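# Test pump bottles, tray the faulty ones, stand good ones

## Task

Five empty pump bottles are on the table, and one or two of them have a faulty pump: a faulty pump head stays down after being pressed, while a good one comes back up. Place every faulty bottle in the grey tray and leave every good bottle upright on the table outside the tray. Nothing may count as done if only the robot is holding it there at the end. Release everything, move the grippers away, and make sure all objects settle shortly after you stop. Nothing may leave the table.

## Robot and tools

Robot: two arms, left_arm and right_arm, each ending in a two-finger gripper. The fingers point along the gripper's own +z axis and close along its y axis. The reported end_effector_position is the spot between the pads when they are shut. Closed fingertips extend about 33 mm past it, and open ones about 9 mm. Closing also pushes the tips roughly 24 mm farther out, so leave that much room above the table.

Frame in results: a single scene frame for both arms. The origin sits on the table top midway between the arms. +z is up, +x points out over the table, and left_arm is on the +y side. The arm names do not tell you which side of a camera image anything is on. Each state line reads left_arm: ... | right_arm: ... and gives position in metres plus orientation as quat_wxyz. At long reach the printed position may be somewhat off. A "Hand target" line shows the pose the controller is currently steering toward. A "pose unreachable" line means the clearance check changed or blocked a command for the named arm.

Row format, used by both execute_actions and move: 18 numbers, each in [-1, 1], always covering both arms even if one is idle. The order is left dx, dy, dz, rx, ry, rz, left position, force_limit, speed, then the same nine for the right arm. The first six numbers per arm are an offset, not a pose. They are expressed in that gripper's own axes, measured from where the gripper was at the start of the action. 1.0 equals 0.6 m for dx, dy, dz, and 180 degrees for the rotation vector rx, ry, rz. Gripper position: +1 is fully open (140 mm), about -0.8 is where the pads touch, and -1 closes until something blocks it. force_limit: -1 is about 14 N, 0 about 60 N, +1 about 107 N. speed: -1 about 30 mm/s, 0 about 140, +1 about 250. To keep a gripper unchanged, repeat its last three numbers, since a 0 is itself a command.

execute_actions(actions): a list of actions. Each action is a list of up to 15 rows, one per 1/30 s control step. If it has fewer rows, the final row is held for the remaining steps. Every row is an offset from the pose at the start of that action, not from the row before. For the first action in a call, that start is the pose from the latest result. An empty list returns the state and images only. Each step clips the commanded pose to within 70 mm and 16 degrees of the current measured pose, and position wins over orientation if both cannot be met. A large offset can therefore take several actions: after each action the arm goes no further than its last clipped pose, so send the remainder in the next action.

move(target, speed, blocking): target is one 18-number row. Its offsets are measured from the pose in the latest result that shows one. The gripper travels in a straight line and both arms finish together, over 0.5 to 10 s. Anything longer than 10 s is cut off short. speed is in m/s, from 0.002 to 0.5, default 0.25. Turning is capped at twice that value in rad/s. The paths ignore obstacles and the other arm. The hand may lag, drift, or overshoot the speed, especially with the arm nearly straight. Faster moves and targets pushed deeper past a contact both hit harder. The finger numbers are applied at the start. The result adds a "move:" line giving the ending (done, off_target, moving, held, fault) and any limits. limits=paced means the command was clipped. limits=held means some steps were blocked, and the arm may then lurch faster than speed. Each gripper's distance from its target is also listed. With blocking=false the result comes back after 0.5 s while the arm keeps moving. Until a result shows that the move has ended, no new rows or moves are accepted; use wait or stop first.

wait(seconds): 0 to 10 s. The arms keep their last commands and any running move continues; it returns early if the move ends. stop(): brakes the running move to rest and needs room to do so. The fingers keep moving.

zoom_image(camera, region): camera is cam_left_wrist or cam_right_wrist, each 504x504. region is [x0, y0, x1, y1] in pixels with the origin at the top-left corner, at most 504 by 504 pixels. It shows a closer view of that camera's latest image.

finished_scene(scene): pass the current scene's number. This cannot be undone, and the goal must already be met and stay met.

Gripping: close with position -1, then check that object_status is 2. Status 0 means moving, 1 blocked while opening, 2 blocked while closing, and 3 reached target or pads met (a thin item may still be held). position_measured is in counts: 3 is fully open and 230 is pads touching, and it is not linear in mm. To squeeze harder while status is 2, raise force_limit and nudge position, for example from -1 to -0.98.

Method hint: press each pump head down with a closed gripper, lift away, and look at whether it rises back up. Lift the ones that stay down into the grey tray and keep the others upright outside it.

Avoid: dropping or tipping bottles, knocking anything off the table, arms colliding or pushing on each other, and hard presses. A joint torque above its limit (waist 35, shoulder 35, upper arm roll 32, elbow 30, forearm roll 12, wrist pitch 12, wrist roll 12 N m, including held weight) freezes that arm for 10 s and drops the rest of the call. Holding loads for a long time heats the motors: a MOTOR HOT line warns you, and an OVER-TEMPERATURE FAULT brakes the arm. Occasional tugs on held parts or pushes on loose ones may happen. At the end, open the grippers and move both arms clear.

Each tool is called after "Emit:" as name([rows], argument=value, ...), one row to a line, values as JSON.

## Session

I'll start by looking at the current state of the scene.

Emit:
execute_actions(actions=[])

Scene clock: 0.00 s.
left_arm: end_effector_position=(+0.0591, +0.7971, +0.2119) position_measured=3 object_status=3 end_effector_quat_wxyz=(+0.393, +0.890, -0.053, +0.223) | right_arm: end_effector_position=(+0.6034, -0.2391, +0.4145) position_measured=3 object_status=3 end_effector_quat_wxyz=(-0.002, +0.954, -0.300, +0.000)
Joint positions: left_arm=[ 1.615  0.659 -0.04  -1.291 -0.262  1.053  0.242] | right_arm=[-0.003 -0.003 -0.003 -1.571  0.003  1.571 -0.793]
Joint velocities: left_arm=[-0.001  0.     0.001  0.001  0.     0.    -0.   ] | right_arm=[ 0.     0.001 -0.    -0.001 -0.    -0.001 -0.   ]
Hand target (left_arm): +0.059, +0.797, +0.212; +0.393, +0.890, -0.053, +0.223
Hand target (right_arm): +0.603, -0.239, +0.415; -0.002, +0.954, -0.300, +0.000

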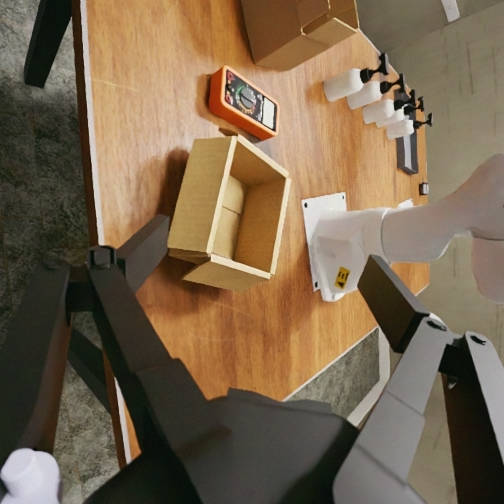

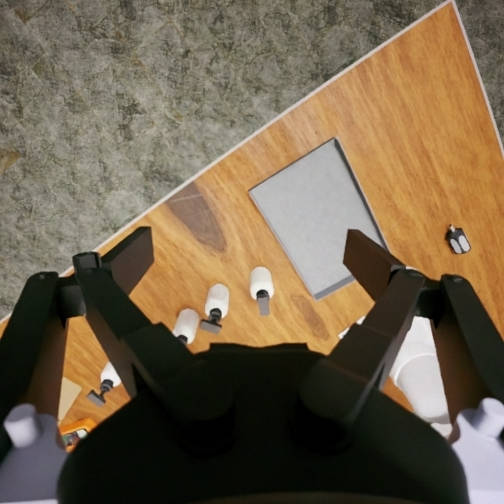

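Emit:
zoom_image(camera="cam_right_wrist", region=[50, 230, 330, 450])

Emit:
zoom_image(camera="cam_left_wrist", region=[300, 30, 480, 210])

Region (50, 230, 330, 450) of cam_right_wrist's 504x504 image, scaled by 1.800, with more detail than that image has; it fills the top 396 rows of this view, and the rest is white.

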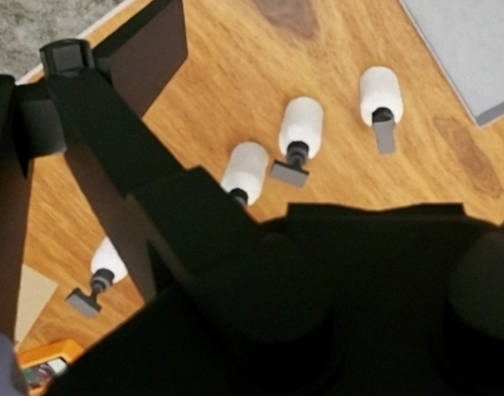

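Region (300, 30, 480, 210) of cam_left_wrist's 504x504 image, scaled by 2.800, with more detail than that image has.

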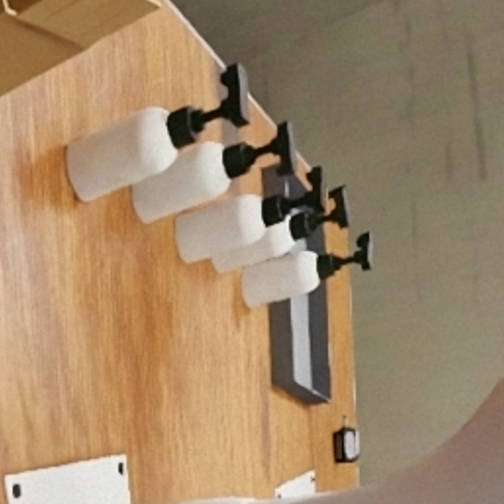

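Emit:
move(target=[0,0,0,0,0,0,1,0,0, -0.25,-0.1,0,0,0,0,1,0,0], speed=0.25)

Scene clock: 60.27 s.
left_arm: end_effector_position=(+0.0591, +0.7971, +0.2119) position_measured=3 object_status=3 end_effector_quat_wxyz=(+0.393, +0.890, -0.053, +0.223) | right_arm: end_effector_position=(+0.5156, -0.1047, +0.4145) position_measured=3 object_status=3 end_effector_quat_wxyz=(-0.000, +0.956, -0.294, -0.000)
Joint positions: left_arm=[ 1.615  0.659 -0.04  -1.291 -0.262  1.053  0.242] | right_arm=[ 0.113 -0.139  0.158 -1.725  0.023  1.588 -0.53 ]
Joint velocities: left_arm=[ 0.002 -0.     0.    -0.002  0.001  0.001 -0.   ] | right_arm=[ 0.001 -0.001  0.     0.002 -0.     0.001  0.03 ]
Hand target (left_arm): +0.059, +0.797, +0.212; +0.393, +0.890, -0.053, +0.223
Hand target (right_arm): +0.516, -0.103, +0.414; -0.002, +0.954, -0.300, -0.000
Off the commanded pose (left_arm): 0.000 m, 0 deg.
Off the commanded pose (right_arm): 0.001 m, 1 deg.
move: done

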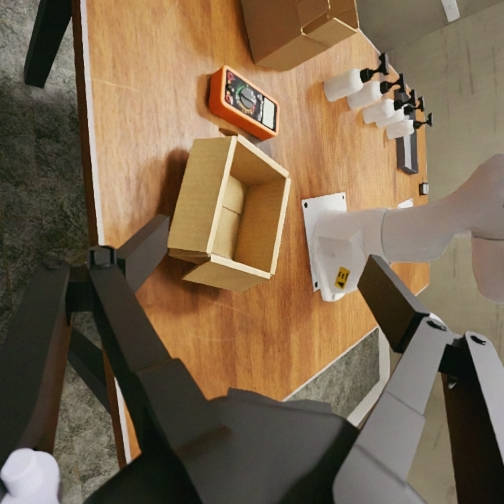

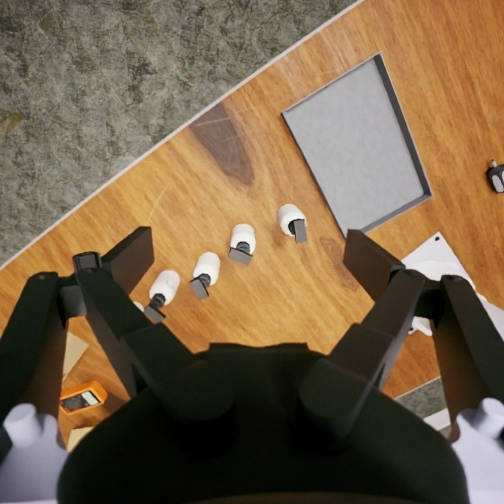

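Emit:
zoom_image(camera="cam_right_wrist", region=[130, 180, 330, 340])

Emit:
zoom_image(camera="cam_right_wrist", region=[260, 40, 500, 280])

Region (130, 180, 330, 340) of cam_right_wrist's 504x504 image, scaled by 2.520, with more detail than that image has; it fills the top 403 rows of this view, and the rest is white.

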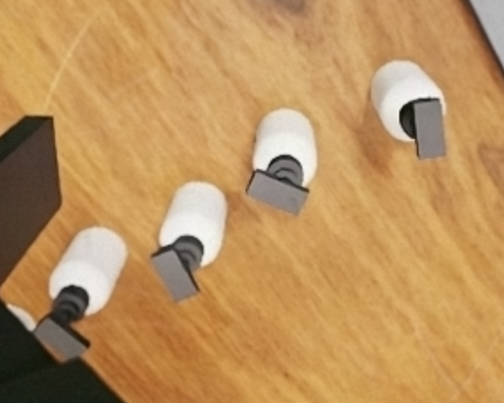

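Region (260, 40, 500, 280) of cam_right_wrist's 504x504 image, scaled by 2.100, with more detail than that image has.

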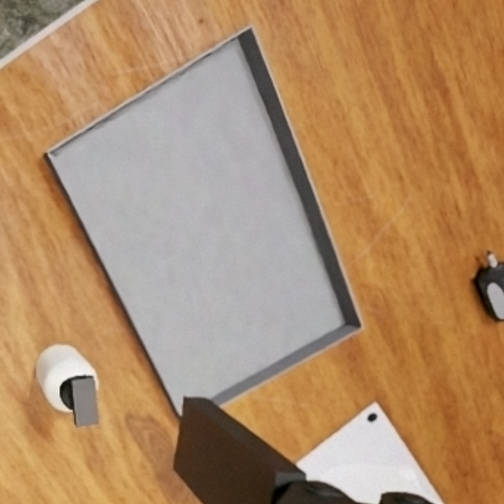

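Emit:
move(target=[0,0,0,0,0,0,1,0,0, 0,0,0.18,0,0,0,1,0,0], speed=0.25)

Scene clock: 88.13 s.
left_arm: end_effector_position=(+0.0591, +0.7971, +0.2119) position_measured=3 object_status=3 end_effector_quat_wxyz=(+0.393, +0.890, -0.053, +0.223) | right_arm: end_effector_position=(+0.5157, -0.1071, +0.3065) position_measured=3 object_status=3 end_effector_quat_wxyz=(+0.003, +0.955, -0.297, -0.001)
Joint positions: left_arm=[ 1.615  0.659 -0.04  -1.291 -0.262  1.053  0.242] | right_arm=[ 0.115 -0.156  0.158 -2.02   0.023  1.86  -0.528]
Joint velocities: left_arm=[-0.     0.002 -0.001  0.    -0.    -0.    -0.   ] | right_arm=[ 0.001 -0.001  0.     0.001  0.     0.013 -0.003]
Hand target (left_arm): +0.059, +0.797, +0.212; +0.393, +0.890, -0.053, +0.223
Hand target (right_arm): +0.516, -0.105, +0.307; -0.000, +0.956, -0.295, -0.000
Off the commanded pose (left_arm): 0.000 m, 0 deg.
Off the commanded pose (right_arm): 0.002 m, 0 deg.
move: done

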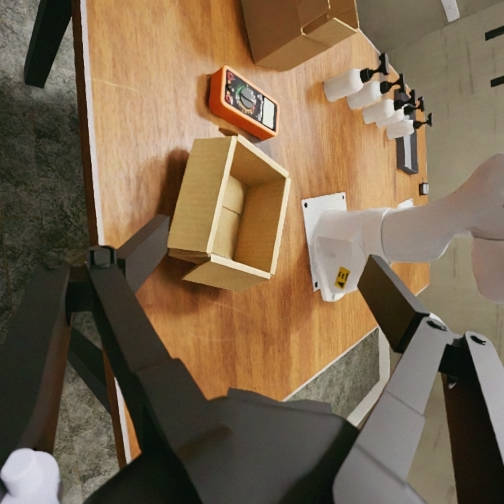

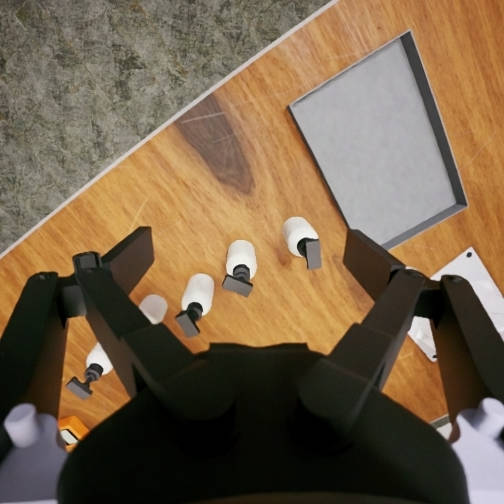

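Emit:
zoom_image(camera="cam_right_wrist", region=[130, 200, 350, 350])

Emit:
zoom_image(camera="cam_right_wrist", region=[264, 20, 504, 270])

Region (130, 200, 350, 350) of cam_right_wrist's 504x504 image, scaled by 2.291, with more detail than that image has; it fills the top 344 rows of this view, and the rest is white.

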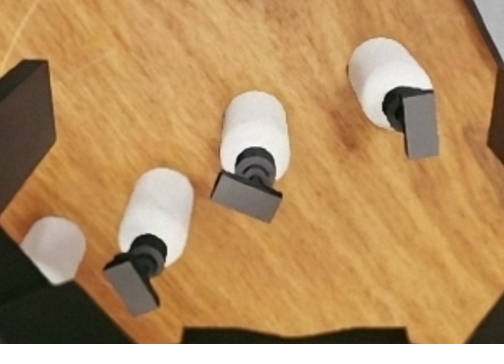

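Region (264, 20, 504, 270) of cam_right_wrist's 504x504 image, scaled by 2.016, with more detail than that image has; it fills the left 484 columns of this view, and the rest is white.

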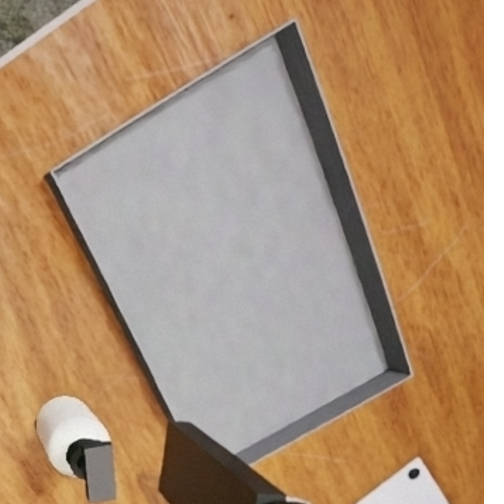

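Emit:
zoom_image(camera="cam_right_wrist", region=[60, 210, 200, 350])

Emit:
zoom_image(camera="cam_right_wrist", region=[300, 210, 440, 350])

Region (60, 210, 200, 350) of cam_right_wrist's 504x504 image, scaled by 3.600, with more detail than that image has.

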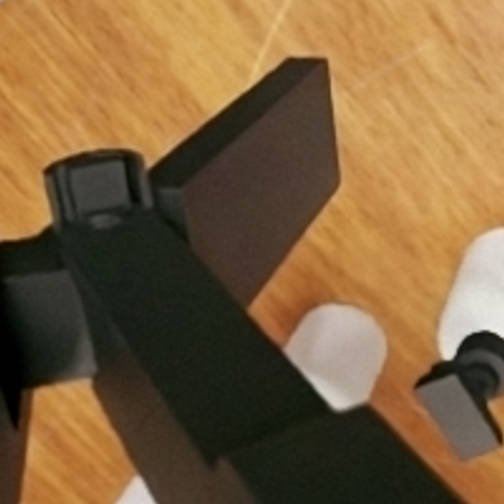

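Region (300, 210, 440, 350) of cam_right_wrist's 504x504 image, scaled by 3.600, with more detail than that image has.

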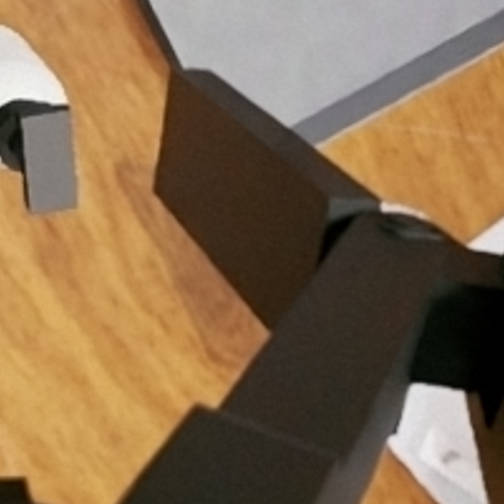

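Emit:
move(target=[0,0,0,0,0,0,1,0,0, -0.1033,0.1317,0.0775,0.002,0,-0.192,-1,0,0.5], speed=0.3)

Scene clock: 168.27 s.
left_arm: end_effector_position=(+0.0591, +0.7971, +0.2119) position_measured=3 object_status=3 end_effector_quat_wxyz=(+0.393, +0.890, -0.053, +0.223) | right_arm: end_effector_position=(+0.4185, -0.1358, +0.2604) position_measured=233 object_status=3 end_effector_quat_wxyz=(-0.002, +1.000, -0.007, -0.003)
Joint positions: left_arm=[ 1.615  0.659 -0.04  -1.291 -0.262  1.053  0.242] | right_arm=[ 0.327 -0.443 -0.006 -2.417  0.004  1.97  -1.062]
Joint velocities: left_arm=[0.001 0.001 0.001 0.001 0.    0.001 0.001] | right_arm=[ 0.    -0.001 -0.001 -0.001 -0.002  0.002 -0.03 ]
Hand target (left_arm): +0.059, +0.797, +0.212; +0.393, +0.890, -0.053, +0.223
Hand target (right_arm): +0.419, -0.137, +0.260; -0.001, +1.000, -0.000, -0.001
Off the commanded pose (left_arm): 0.000 m, 0 deg.
Off the commanded pose (right_arm): 0.002 m, 1 deg.
move: done

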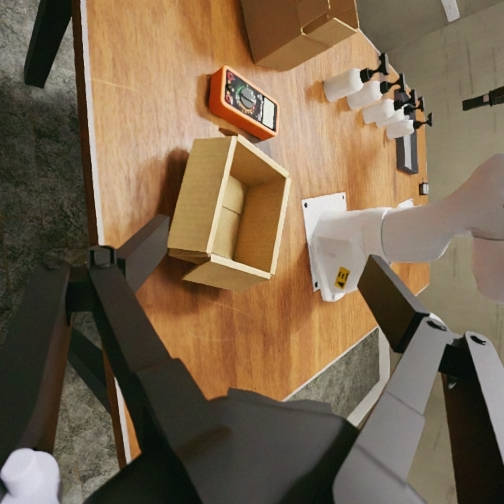

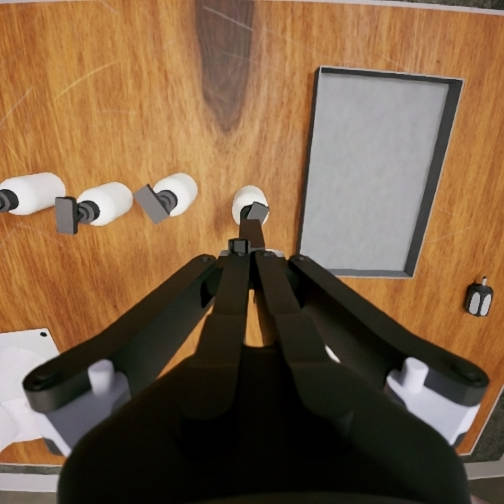

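Emit:
execute_actions(actions=[])

Emit:
zoom_image(camera="cam_right_wrist", region=[120, 150, 300, 270])

Emit:
zoom_image(camera="cam_left_wrist", region=[310, 40, 504, 190])

Scene clock: 170.93 s.
left_arm: end_effector_position=(+0.0591, +0.7971, +0.2119) position_measured=3 object_status=3 end_effector_quat_wxyz=(+0.393, +0.890, -0.053, +0.223) | right_arm: end_effector_position=(+0.4186, -0.1358, +0.2603) position_measured=233 object_status=3 end_effector_quat_wxyz=(-0.002, +1.000, -0.003, -0.003)
Joint positions: left_arm=[ 1.615  0.659 -0.04  -1.291 -0.262  1.053  0.242] | right_arm=[ 0.327 -0.444 -0.006 -2.417  0.003  1.97  -1.071]
Joint velocities: left_arm=[-0.001  0.     0.     0.     0.001 -0.    -0.   ] | right_arm=[-0.001 -0.     0.     0.001 -0.002  0.     0.001]
Hand target (left_arm): +0.059, +0.797, +0.212; +0.393, +0.890, -0.053, +0.223
Hand target (right_arm): +0.419, -0.137, +0.260; -0.001, +1.000, -0.000, -0.001
Off the commanded pose (left_arm): 0.000 m, 0 deg.
Off the commanded pose (right_arm): 0.002 m, 0 deg.

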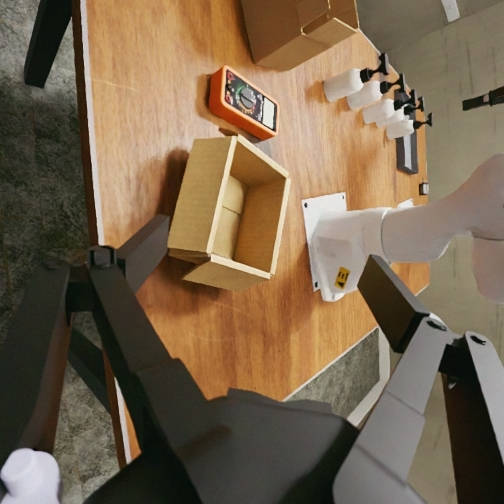

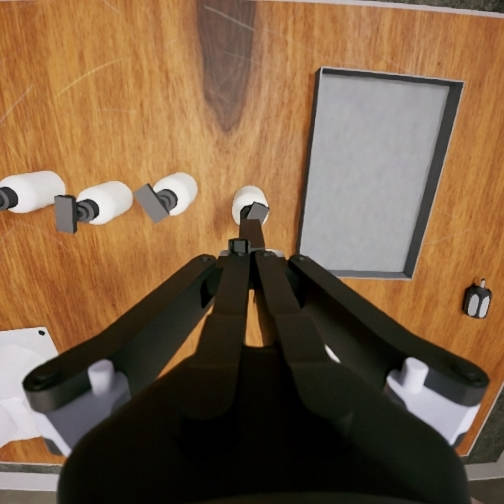

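Region (120, 150, 300, 270) of cam_right_wrist's 504x504 image, scaled by 2.800, with more detail than that image has.

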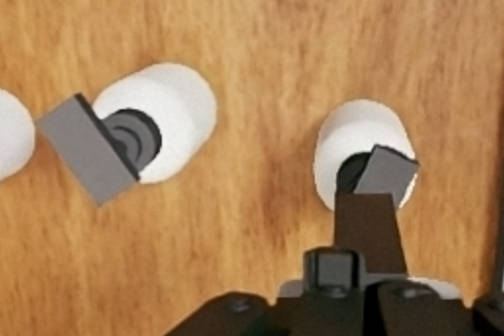

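Region (310, 40, 504, 190) of cam_left_wrist's 504x504 image, scaled by 2.598, with more detail than that image has; it fills the top 390 rows of this view, and the rest is white.

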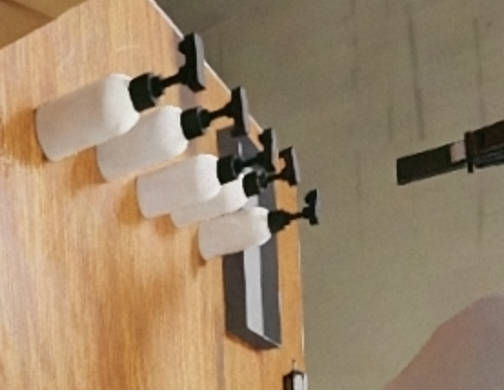

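Emit:
zoom_image(camera="cam_right_wrist", region=[0, 150, 210, 250])

Region (0, 150, 210, 250) of cam_right_wrist's 504x504 image, scaled by 2.400, with more detail than that image has; it fills the top 240 rows of this view, and the rest is white.

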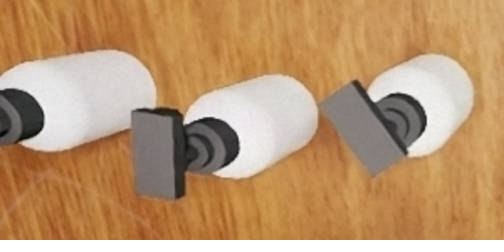

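Emit:
move(target=[0,0,0,0,0,0,1,0,0, -0.0143,0.002,0.117,-0.0013,0.0019,-0.0019,-1,0,0.5], speed=0.15)

Emit:
zoom_image(camera="cam_left_wrist", region=[370, 70, 490, 160])

Emit:
zoom_image(camera="cam_right_wrist", region=[180, 150, 320, 270])

Scene clock: 202.70 s.
left_arm: end_effector_position=(+0.0591, +0.7971, +0.2119) position_measured=3 object_status=3 end_effector_quat_wxyz=(+0.393, +0.890, -0.053, +0.223) | right_arm: end_effector_position=(+0.4093, -0.1372, +0.1914) position_measured=233 object_status=3 end_effector_quat_wxyz=(-0.000, +1.000, +0.001, -0.001)
Joint positions: left_arm=[ 1.615  0.659 -0.04  -1.291 -0.262  1.053  0.242] | right_arm=[ 0.328 -0.408  0.003 -2.57   0.003  2.161 -1.069]
Joint velocities: left_arm=[-0.     0.     0.    -0.     0.001 -0.001  0.001] | right_arm=[-0.001  0.001  0.001  0.001 -0.     0.011 -0.001]
Hand target (left_arm): +0.059, +0.797, +0.212; +0.393, +0.890, -0.053, +0.223
Hand target (right_arm): +0.410, -0.137, +0.190; +0.001, +1.000, -0.000, +0.000
Off the commanded pose (left_arm): 0.000 m, 0 deg.
Off the commanded pose (right_arm): 0.001 m, 0 deg.
move: done

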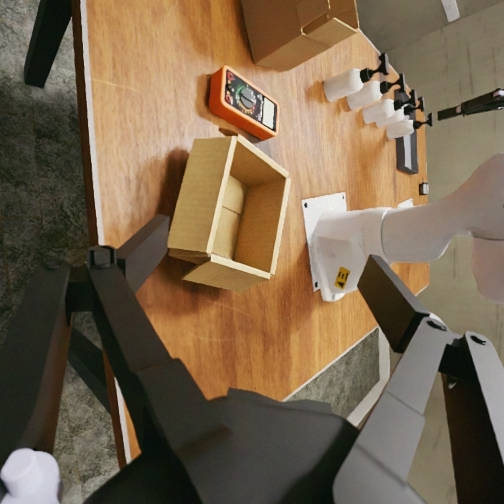

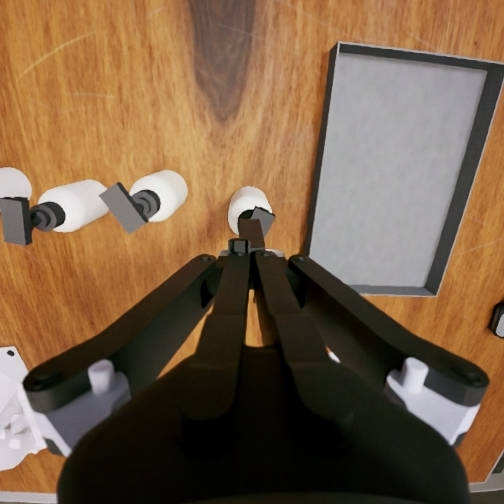

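Region (370, 70, 490, 160) of cam_left_wrist's 504x504 image, scaled by 4.200, with more detail than that image has; it fills the top 378 rows of this view, and the rest is white.

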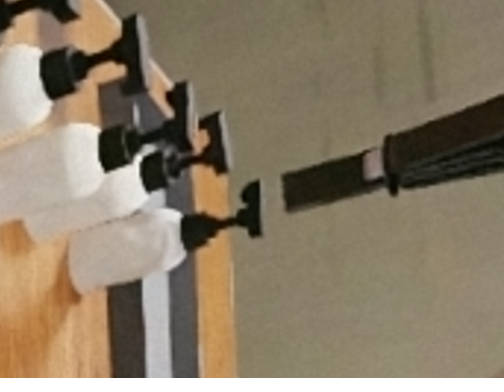

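Region (180, 150, 320, 270) of cam_right_wrist's 504x504 image, scaled by 3.600, with more detail than that image has; it fills the top 432 rows of this view, and the rest is white.

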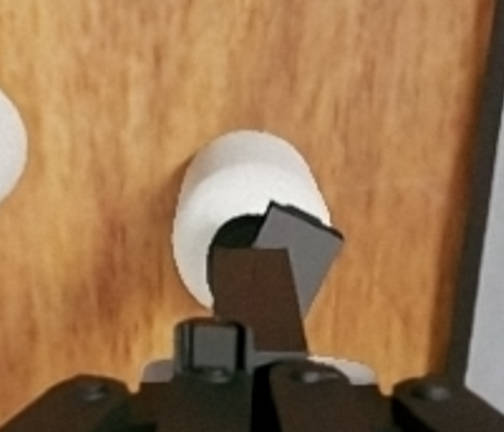

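Emit:
move(target=[0,0,0,0,0,0,1,0,0, -0.006,0,0.042,0,0,0,-1,0,0.5], speed=0.03)

Emit:
zoom_image(camera="cam_left_wrist", region=[370, 70, 490, 160])

Scene clock: 220.33 s.
left_arm: end_effector_position=(+0.0591, +0.7971, +0.2119) position_measured=3 object_status=3 end_effector_quat_wxyz=(+0.393, +0.890, -0.053, +0.223) | right_arm: end_effector_position=(+0.4071, -0.1382, +0.1690) position_measured=233 object_status=3 end_effector_quat_wxyz=(-0.000, +1.000, +0.001, -0.000)
Joint positions: left_arm=[ 1.615  0.659 -0.04  -1.291 -0.262  1.053  0.242] | right_arm=[ 0.328 -0.385  0.004 -2.613  0.003  2.228 -1.069]
Joint velocities: left_arm=[-0.     0.001  0.     0.     0.001 -0.    -0.001] | right_arm=[ 0.     0.003  0.001 -0.003 -0.001  0.02   0.   ]
Hand target (left_arm): +0.059, +0.797, +0.212; +0.393, +0.890, -0.053, +0.223
Hand target (right_arm): +0.406, -0.137, +0.166; -0.000, +1.000, +0.001, -0.001
Off the commanded pose (left_arm): 0.000 m, 0 deg.
Off the commanded pose (right_arm): 0.003 m, 0 deg.
move: done

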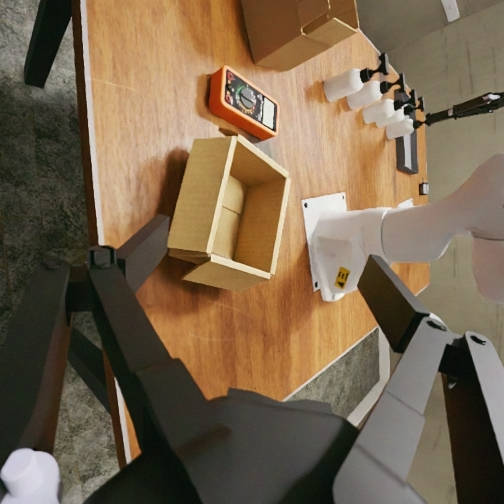

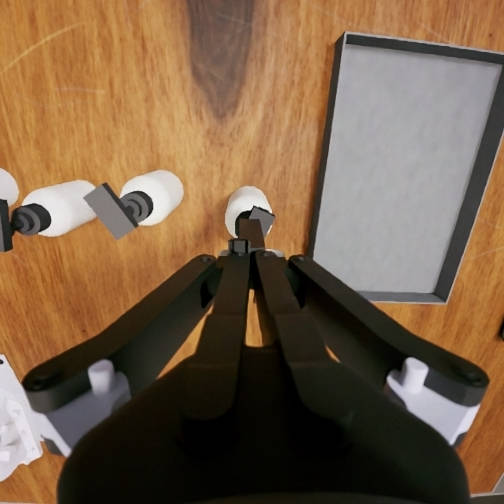

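Region (370, 70, 490, 160) of cam_left_wrist's 504x504 image, scaled by 4.200, with more detail than that image has; it fills the top 378 rows of this view, and the rest is white.

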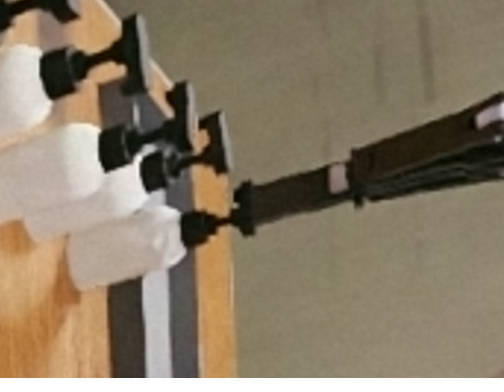

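Emit:
move(target=[0,0,0,0,0,0,1,0,0, -0.002,-0.0017,0.017,0,0,0,-1,0,0.5], speed=0.02)

Emit:
zoom_image(camera="cam_left_wrist", region=[370, 70, 490, 160])

Scene clock: 223.23 s.
left_arm: end_effector_position=(+0.0591, +0.7971, +0.2119) position_measured=3 object_status=3 end_effector_quat_wxyz=(+0.393, +0.890, -0.053, +0.223) | right_arm: end_effector_position=(+0.4084, -0.1374, +0.1626) position_measured=233 object_status=3 end_effector_quat_wxyz=(-0.002, +1.000, +0.001, +0.002)
Joint positions: left_arm=[ 1.615  0.659 -0.04  -1.291 -0.262  1.053  0.242] | right_arm=[ 0.328 -0.375  0.004 -2.624  0.003  2.255 -1.069]
Joint velocities: left_arm=[-0.002  0.    -0.002 -0.     0.001  0.     0.001] | right_arm=[-0.     0.001  0.001 -0.003  0.001  0.008 -0.002]
Hand target (left_arm): +0.059, +0.797, +0.212; +0.393, +0.890, -0.053, +0.223
Hand target (right_arm): +0.406, -0.137, +0.159; -0.000, +1.000, +0.001, -0.000
Off the commanded pose (left_arm): 0.000 m, 0 deg.
Off the commanded pose (right_arm): 0.005 m, 0 deg.
move: off_target (right_arm)

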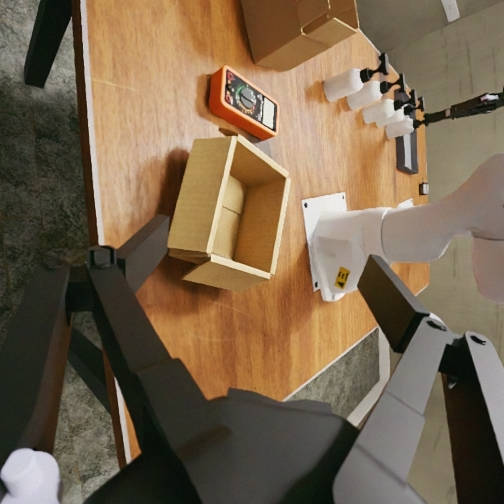

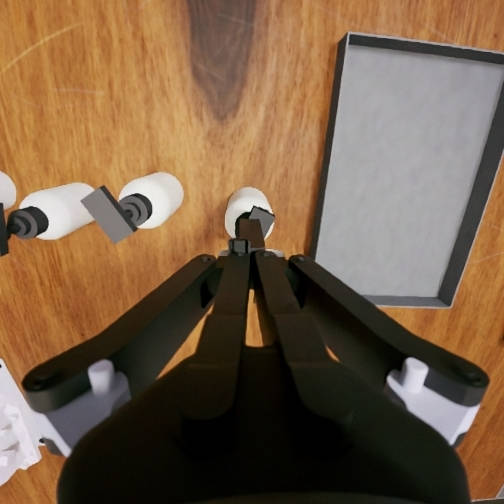

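Region (370, 70, 490, 160) of cam_left_wrist's 504x504 image, scaled by 4.200, with more detail than that image has; it fills the top 378 rows of this view, and the rest is white.

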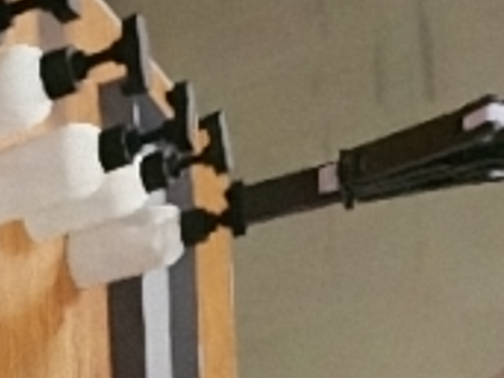

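Emit:
move(target=[0,0,0,0,0,0,1,0,0, -0.004,0,0.012,-0.0013,-0.0013,0,-1,0,0.5], speed=0.02)

Emit:
zoom_image(camera="cam_left_wrist", region=[370, 70, 490, 160])

Scene clock: 226.37 s.
left_arm: end_effector_position=(+0.0591, +0.7971, +0.2119) position_measured=3 object_status=3 end_effector_quat_wxyz=(+0.393, +0.890, -0.053, +0.223) | right_arm: end_effector_position=(+0.4089, -0.1368, +0.1595) position_measured=233 object_status=3 end_effector_quat_wxyz=(-0.002, +1.000, +0.001, +0.003)
Joint positions: left_arm=[ 1.615  0.659 -0.04  -1.291 -0.262  1.053  0.242] | right_arm=[ 0.328 -0.369  0.005 -2.628  0.003  2.267 -1.069]
Joint velocities: left_arm=[ 0.001  0.     0.001 -0.     0.001  0.     0.   ] | right_arm=[ 0.002  0.002  0.001 -0.002 -0.     0.006 -0.001]
Hand target (left_arm): +0.059, +0.797, +0.212; +0.393, +0.890, -0.053, +0.223
Hand target (right_arm): +0.406, -0.137, +0.155; +0.000, +1.000, +0.001, +0.000
Off the commanded pose (left_arm): 0.000 m, 0 deg.
Off the commanded pose (right_arm): 0.005 m, 0 deg.
move: off_target (right_arm)

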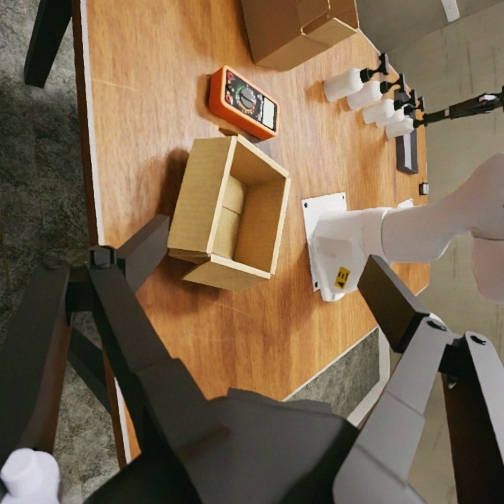

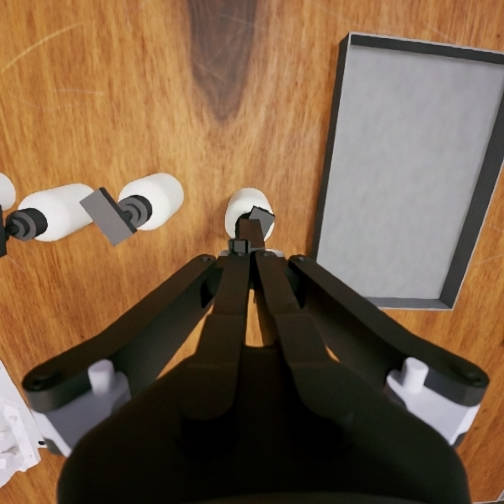

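Region (370, 70, 490, 160) of cam_left_wrist's 504x504 image, scaled by 4.200, with more detail than that image has; it fills the top 378 rows of this view, and the rest is white.

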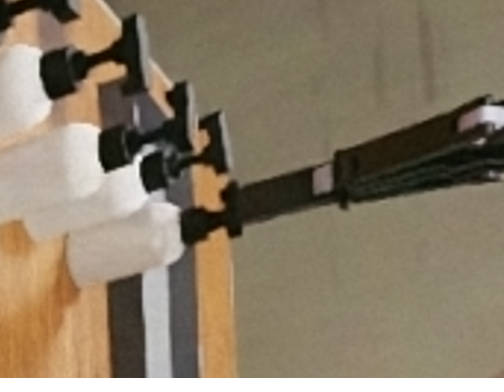

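Emit:
move(target=[0,0,0,0,0,0,1,0,0, -0.005,0,0.0133,-0.0013,-0.0019,0,-1,0,0.5], speed=0.02)

Emit:
zoom_image(camera="cam_left_wrist", region=[370, 70, 490, 160])

Scene clock: 229.07 s.
left_arm: end_effector_position=(+0.0591, +0.7971, +0.2119) position_measured=3 object_status=3 end_effector_quat_wxyz=(+0.393, +0.890, -0.053, +0.223) | right_arm: end_effector_position=(+0.4112, -0.1353, +0.1588) position_measured=233 object_status=3 end_effector_quat_wxyz=(-0.004, +1.000, +0.002, +0.007)
Joint positions: left_arm=[ 1.615  0.659 -0.04  -1.291 -0.262  1.053  0.242] | right_arm=[ 0.328 -0.366  0.006 -2.63   0.003  2.279 -1.069]
Joint velocities: left_arm=[-0.    -0.     0.002  0.     0.     0.    -0.001] | right_arm=[-0.     0.003  0.002 -0.     0.     0.009 -0.   ]
Hand target (left_arm): +0.059, +0.797, +0.212; +0.393, +0.890, -0.053, +0.223
Hand target (right_arm): +0.406, -0.137, +0.152; -0.000, +1.000, +0.001, +0.000
Off the commanded pose (left_arm): 0.000 m, 0 deg.
Off the commanded pose (right_arm): 0.009 m, 1 deg.
move: off_target (right_arm)

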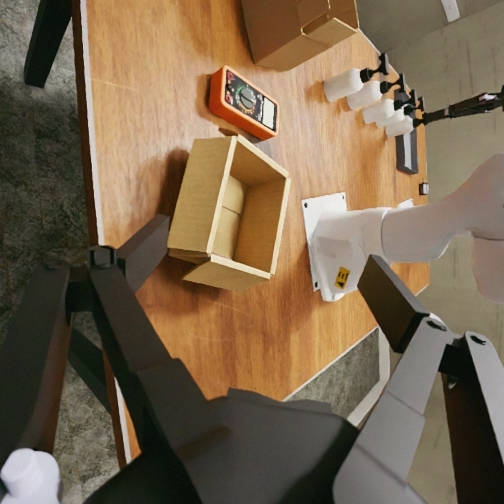

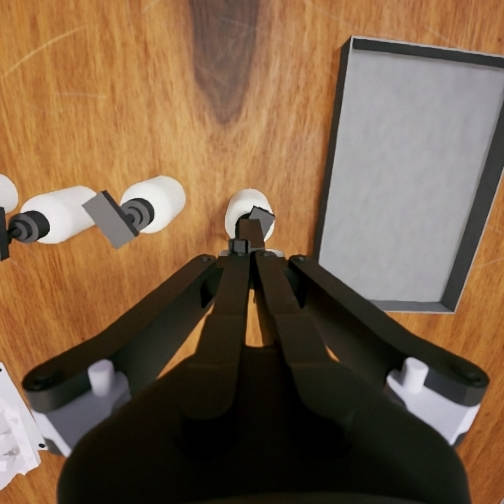

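Region (370, 70, 490, 160) of cam_left_wrist's 504x504 image, scaled by 4.200, with more detail than that image has; it fills the top 378 rows of this view, and the rest is white.

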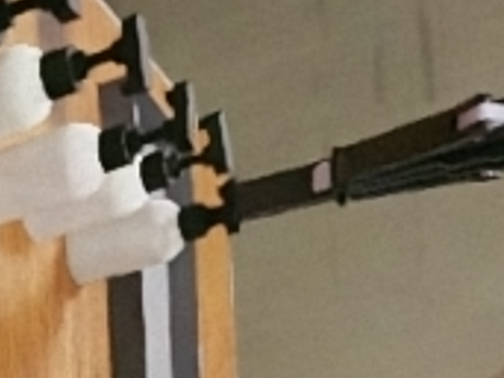

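Emit:
move(target=[0,0,0,0,0,0,1,0,0, -0.004,0.002,-0.065,-0.0025,-0.0045,0.0013,-1,0,0.5], speed=0.08)

Emit:
move(target=[0,0,0,0,0,0,1,0,0, 0.03,-0.175,0,0,0,0,-1,0,0.5], speed=0.2)

Emit:
zoom_image(camera="cam_left_wrist", region=[360, 60, 480, 150])

Emit:
zoom_image(camera="cam_right_wrist", region=[180, 150, 320, 270])

Scene clock: 235.70 s.
left_arm: end_effector_position=(+0.0591, +0.7971, +0.2119) position_measured=3 object_status=3 end_effector_quat_wxyz=(+0.393, +0.890, -0.053, +0.223) | right_arm: end_effector_position=(+0.4087, -0.1365, +0.1967) position_measured=233 object_status=3 end_effector_quat_wxyz=(-0.001, +1.000, +0.002, +0.001)
Joint positions: left_arm=[ 1.615  0.659 -0.04  -1.291 -0.262  1.053  0.242] | right_arm=[ 0.328 -0.419  0.006 -2.566  0.003  2.149 -1.069]
Joint velocities: left_arm=[ 0.     0.001 -0.    -0.001  0.     0.001  0.002] | right_arm=[-0.001 -0.002 -0.001  0.001  0.    -0.009  0.   ]
Hand target (left_arm): +0.059, +0.797, +0.212; +0.393, +0.890, -0.053, +0.223
Hand target (right_arm): +0.408, -0.137, +0.198; -0.000, +1.000, -0.000, -0.000
Off the commanded pose (left_arm): 0.000 m, 0 deg.
Off the commanded pose (right_arm): 0.001 m, 0 deg.
move: done

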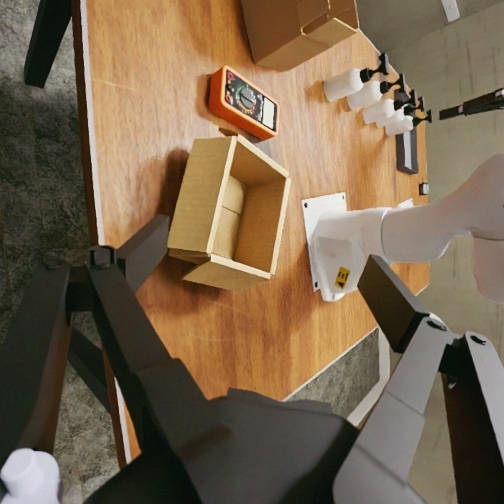

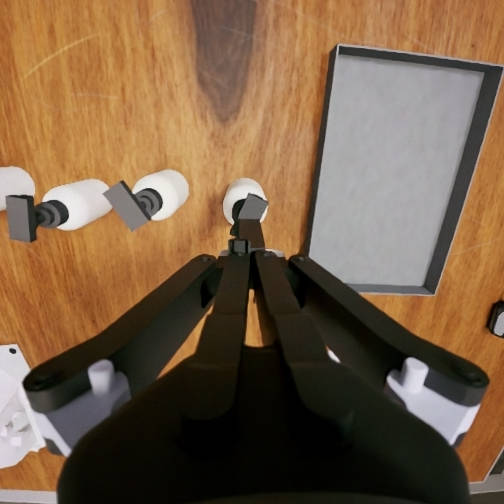

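Scene clock: 236.93 s.
left_arm: end_effector_position=(+0.0591, +0.7971, +0.2119) position_measured=3 object_status=3 end_effector_quat_wxyz=(+0.393, +0.890, -0.053, +0.223) | right_arm: end_effector_position=(+0.4266, -0.0326, +0.1965) position_measured=233 object_status=3 end_effector_quat_wxyz=(-0.000, +1.000, +0.008, +0.001)
Joint positions: left_arm=[ 1.615  0.659 -0.04  -1.291 -0.262  1.053  0.242] | right_arm=[ 0.379 -0.19   0.125 -2.346  0.027  2.158 -0.927]
Joint velocities: left_arm=[-0.     0.    -0.001  0.001  0.001 -0.001  0.   ] | right_arm=[ 0.     0.002 -0.001  0.002 -0.    -0.     0.031]
Hand target (left_arm): +0.059, +0.797, +0.212; +0.393, +0.890, -0.053, +0.223
Hand target (right_arm): +0.427, -0.032, +0.197; -0.000, +1.000, +0.002, +0.001
Off the commanded pose (left_arm): 0.000 m, 0 deg.
Off the commanded pose (right_arm): 0.001 m, 1 deg.
move: done

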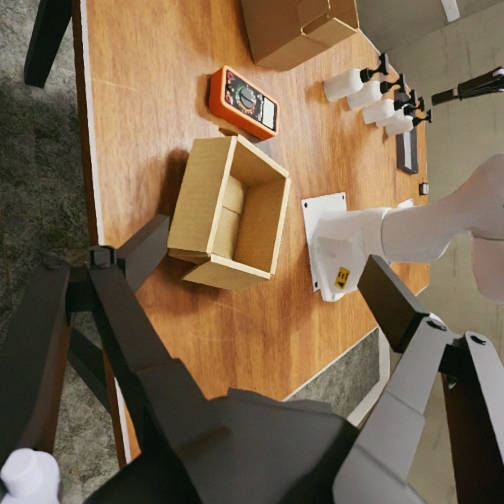

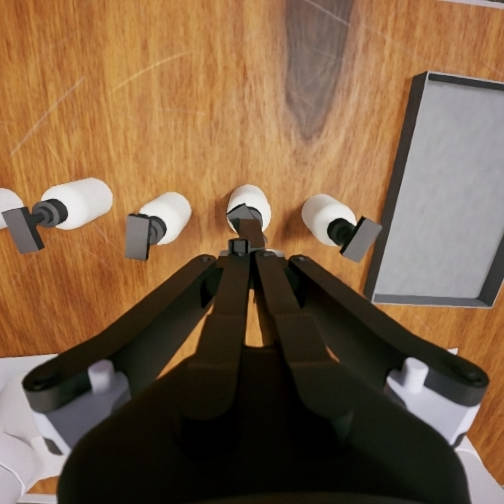

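Region (360, 60, 480, 150) of cam_left_wrist's 504x504 image, scaled by 4.200, with more detail than that image has; it fills the top 378 rows of this view, and the rest is white.

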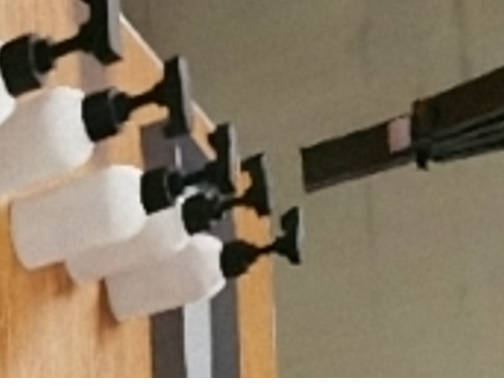

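Region (180, 150, 320, 270) of cam_right_wrist's 504x504 image, scaled by 3.600, with more detail than that image has; it fills the top 432 rows of this view, and the rest is white.

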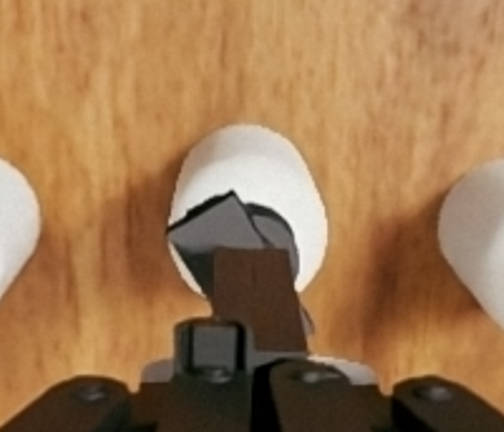

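Emit:
move(target=[0,0,0,0,0,0,1,0,0, -0.010,-0.0017,0.0708,0,-0.0006,0.005,-1,0,0.5], speed=0.04)

Emit:
move(target=[0,0,0,0,0,0,1,0,0, -0.004,0,-0.062,-0.0013,-0.002,0,-1,0,0.5], speed=0.1)

Emit:
move(target=[0,0,0,0,0,0,1,0,0, -0.0175,-0.1727,0,0,0,0,-1,0,0.5], speed=0.2)

Emit:
zoom_image(camera="cam_left_wrist", region=[350, 50, 470, 150])

Emit:
zoom_image(camera="cam_right_wrist", region=[110, 150, 390, 290])

Scene clock: 253.90 s.
left_arm: end_effector_position=(+0.0591, +0.7971, +0.2119) position_measured=3 object_status=3 end_effector_quat_wxyz=(+0.393, +0.890, -0.053, +0.223) | right_arm: end_effector_position=(+0.4236, -0.0310, +0.1591) position_measured=233 object_status=3 end_effector_quat_wxyz=(-0.003, +1.000, +0.001, +0.002)
Joint positions: left_arm=[ 1.615  0.659 -0.04  -1.291 -0.262  1.053  0.242] | right_arm=[ 0.379 -0.148  0.133 -2.407  0.027  2.268 -0.906]
Joint velocities: left_arm=[-0.     0.001  0.001 -0.    -0.    -0.001  0.   ] | right_arm=[-0.001 -0.     0.001 -0.003  0.     0.012  0.006]
Hand target (left_arm): +0.059, +0.797, +0.212; +0.393, +0.890, -0.053, +0.223
Hand target (right_arm): +0.421, -0.032, +0.154; +0.000, +1.000, +0.000, -0.000
Off the commanded pose (left_arm): 0.000 m, 0 deg.
Off the commanded pose (right_arm): 0.006 m, 0 deg.
move: off_target (right_arm)

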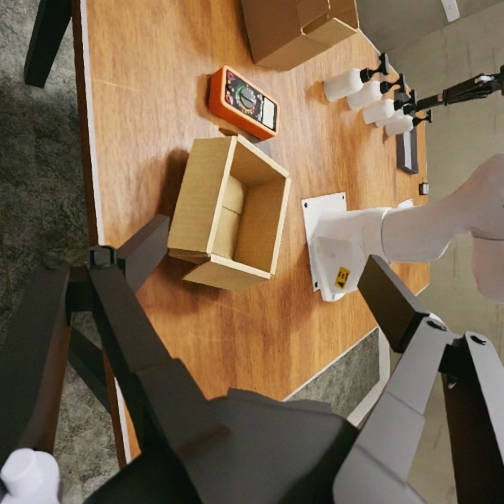

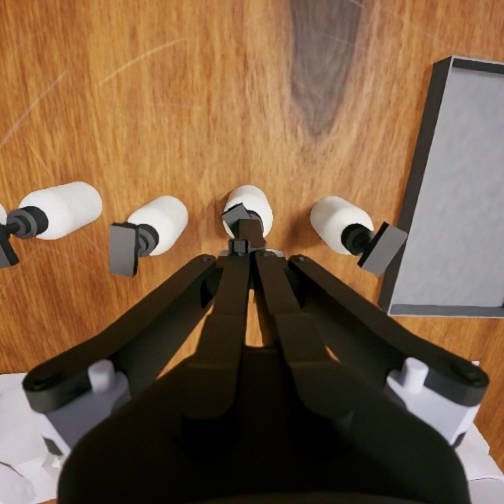

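Scene clock: 254.90 s.
left_arm: end_effector_position=(+0.0591, +0.7971, +0.2119) position_measured=3 object_status=3 end_effector_quat_wxyz=(+0.393, +0.890, -0.053, +0.223) | right_arm: end_effector_position=(+0.4220, -0.0313, +0.1955) position_measured=233 object_status=3 end_effector_quat_wxyz=(-0.001, +1.000, +0.001, +0.001)
Joint positions: left_arm=[ 1.615  0.659 -0.04  -1.291 -0.262  1.053  0.242] | right_arm=[ 0.379 -0.198  0.133 -2.358  0.031  2.163 -0.906]
Joint velocities: left_arm=[-0.    -0.    -0.     0.     0.001 -0.     0.001] | right_arm=[-0.001  0.001  0.     0.     0.001 -0.01   0.002]
Hand target (left_arm): +0.059, +0.797, +0.212; +0.393, +0.890, -0.053, +0.223
Hand target (right_arm): +0.421, -0.031, +0.196; -0.001, +1.000, +0.001, -0.001
Off the commanded pose (left_arm): 0.000 m, 0 deg.
Off the commanded pose (right_arm): 0.001 m, 0 deg.
move: done

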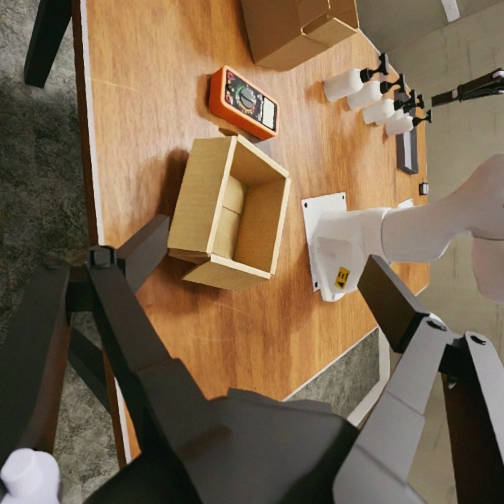

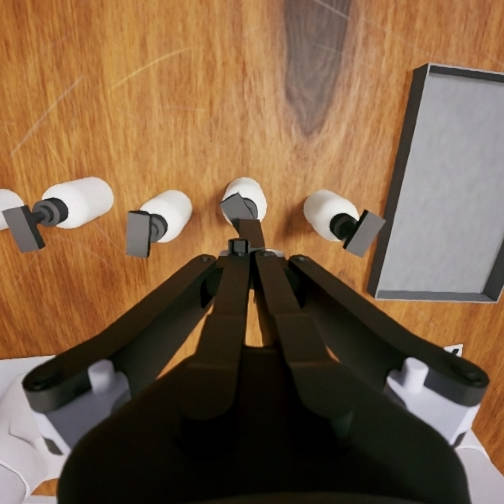

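Scene clock: 256.20 s.
left_arm: end_effector_position=(+0.0591, +0.7971, +0.2119) position_measured=3 object_status=3 end_effector_quat_wxyz=(+0.393, +0.890, -0.053, +0.223) | right_arm: end_effector_position=(+0.4124, +0.0724, +0.1956) position_measured=233 object_status=3 end_effector_quat_wxyz=(-0.002, +1.000, +0.005, +0.001)
Joint positions: left_arm=[ 1.615  0.659 -0.04  -1.291 -0.262  1.053  0.242] | right_arm=[ 0.443 -0.007  0.233 -2.143  0.004  2.141 -0.734]
Joint velocities: left_arm=[ 0.    -0.     0.    -0.     0.002 -0.    -0.   ] | right_arm=[-0.    -0.001  0.001  0.    -0.003 -0.002  0.028]
Hand target (left_arm): +0.059, +0.797, +0.212; +0.393, +0.890, -0.053, +0.223
Hand target (right_arm): +0.412, +0.072, +0.195; -0.000, +1.000, +0.001, +0.001
Off the commanded pose (left_arm): 0.000 m, 0 deg.
Off the commanded pose (right_arm): 0.001 m, 1 deg.
move: done

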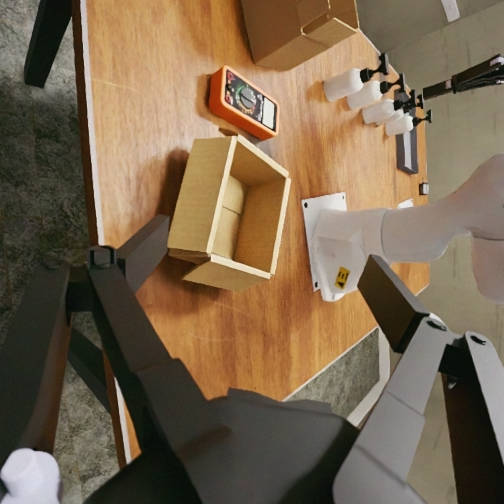

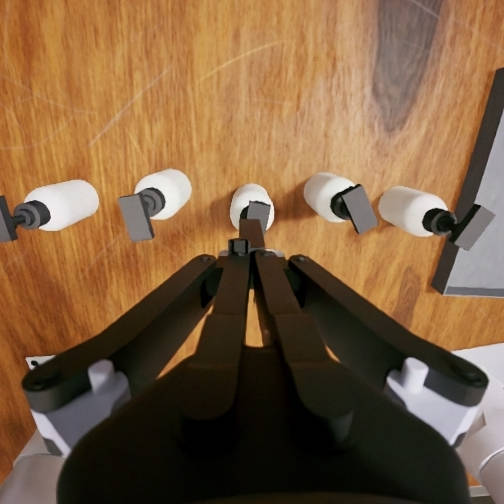

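Region (350, 50, 470, 150) of cam_left_wrist's 504x504 image, scaled by 4.200, with more detail than that image has.

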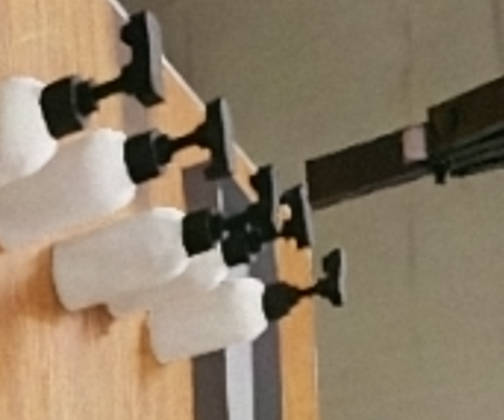

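Region (110, 150, 390, 290) of cam_right_wrist's 504x504 image, scaled by 1.800, with more detail than that image has.

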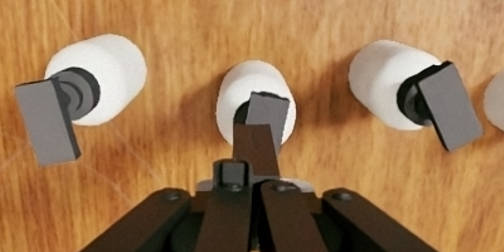

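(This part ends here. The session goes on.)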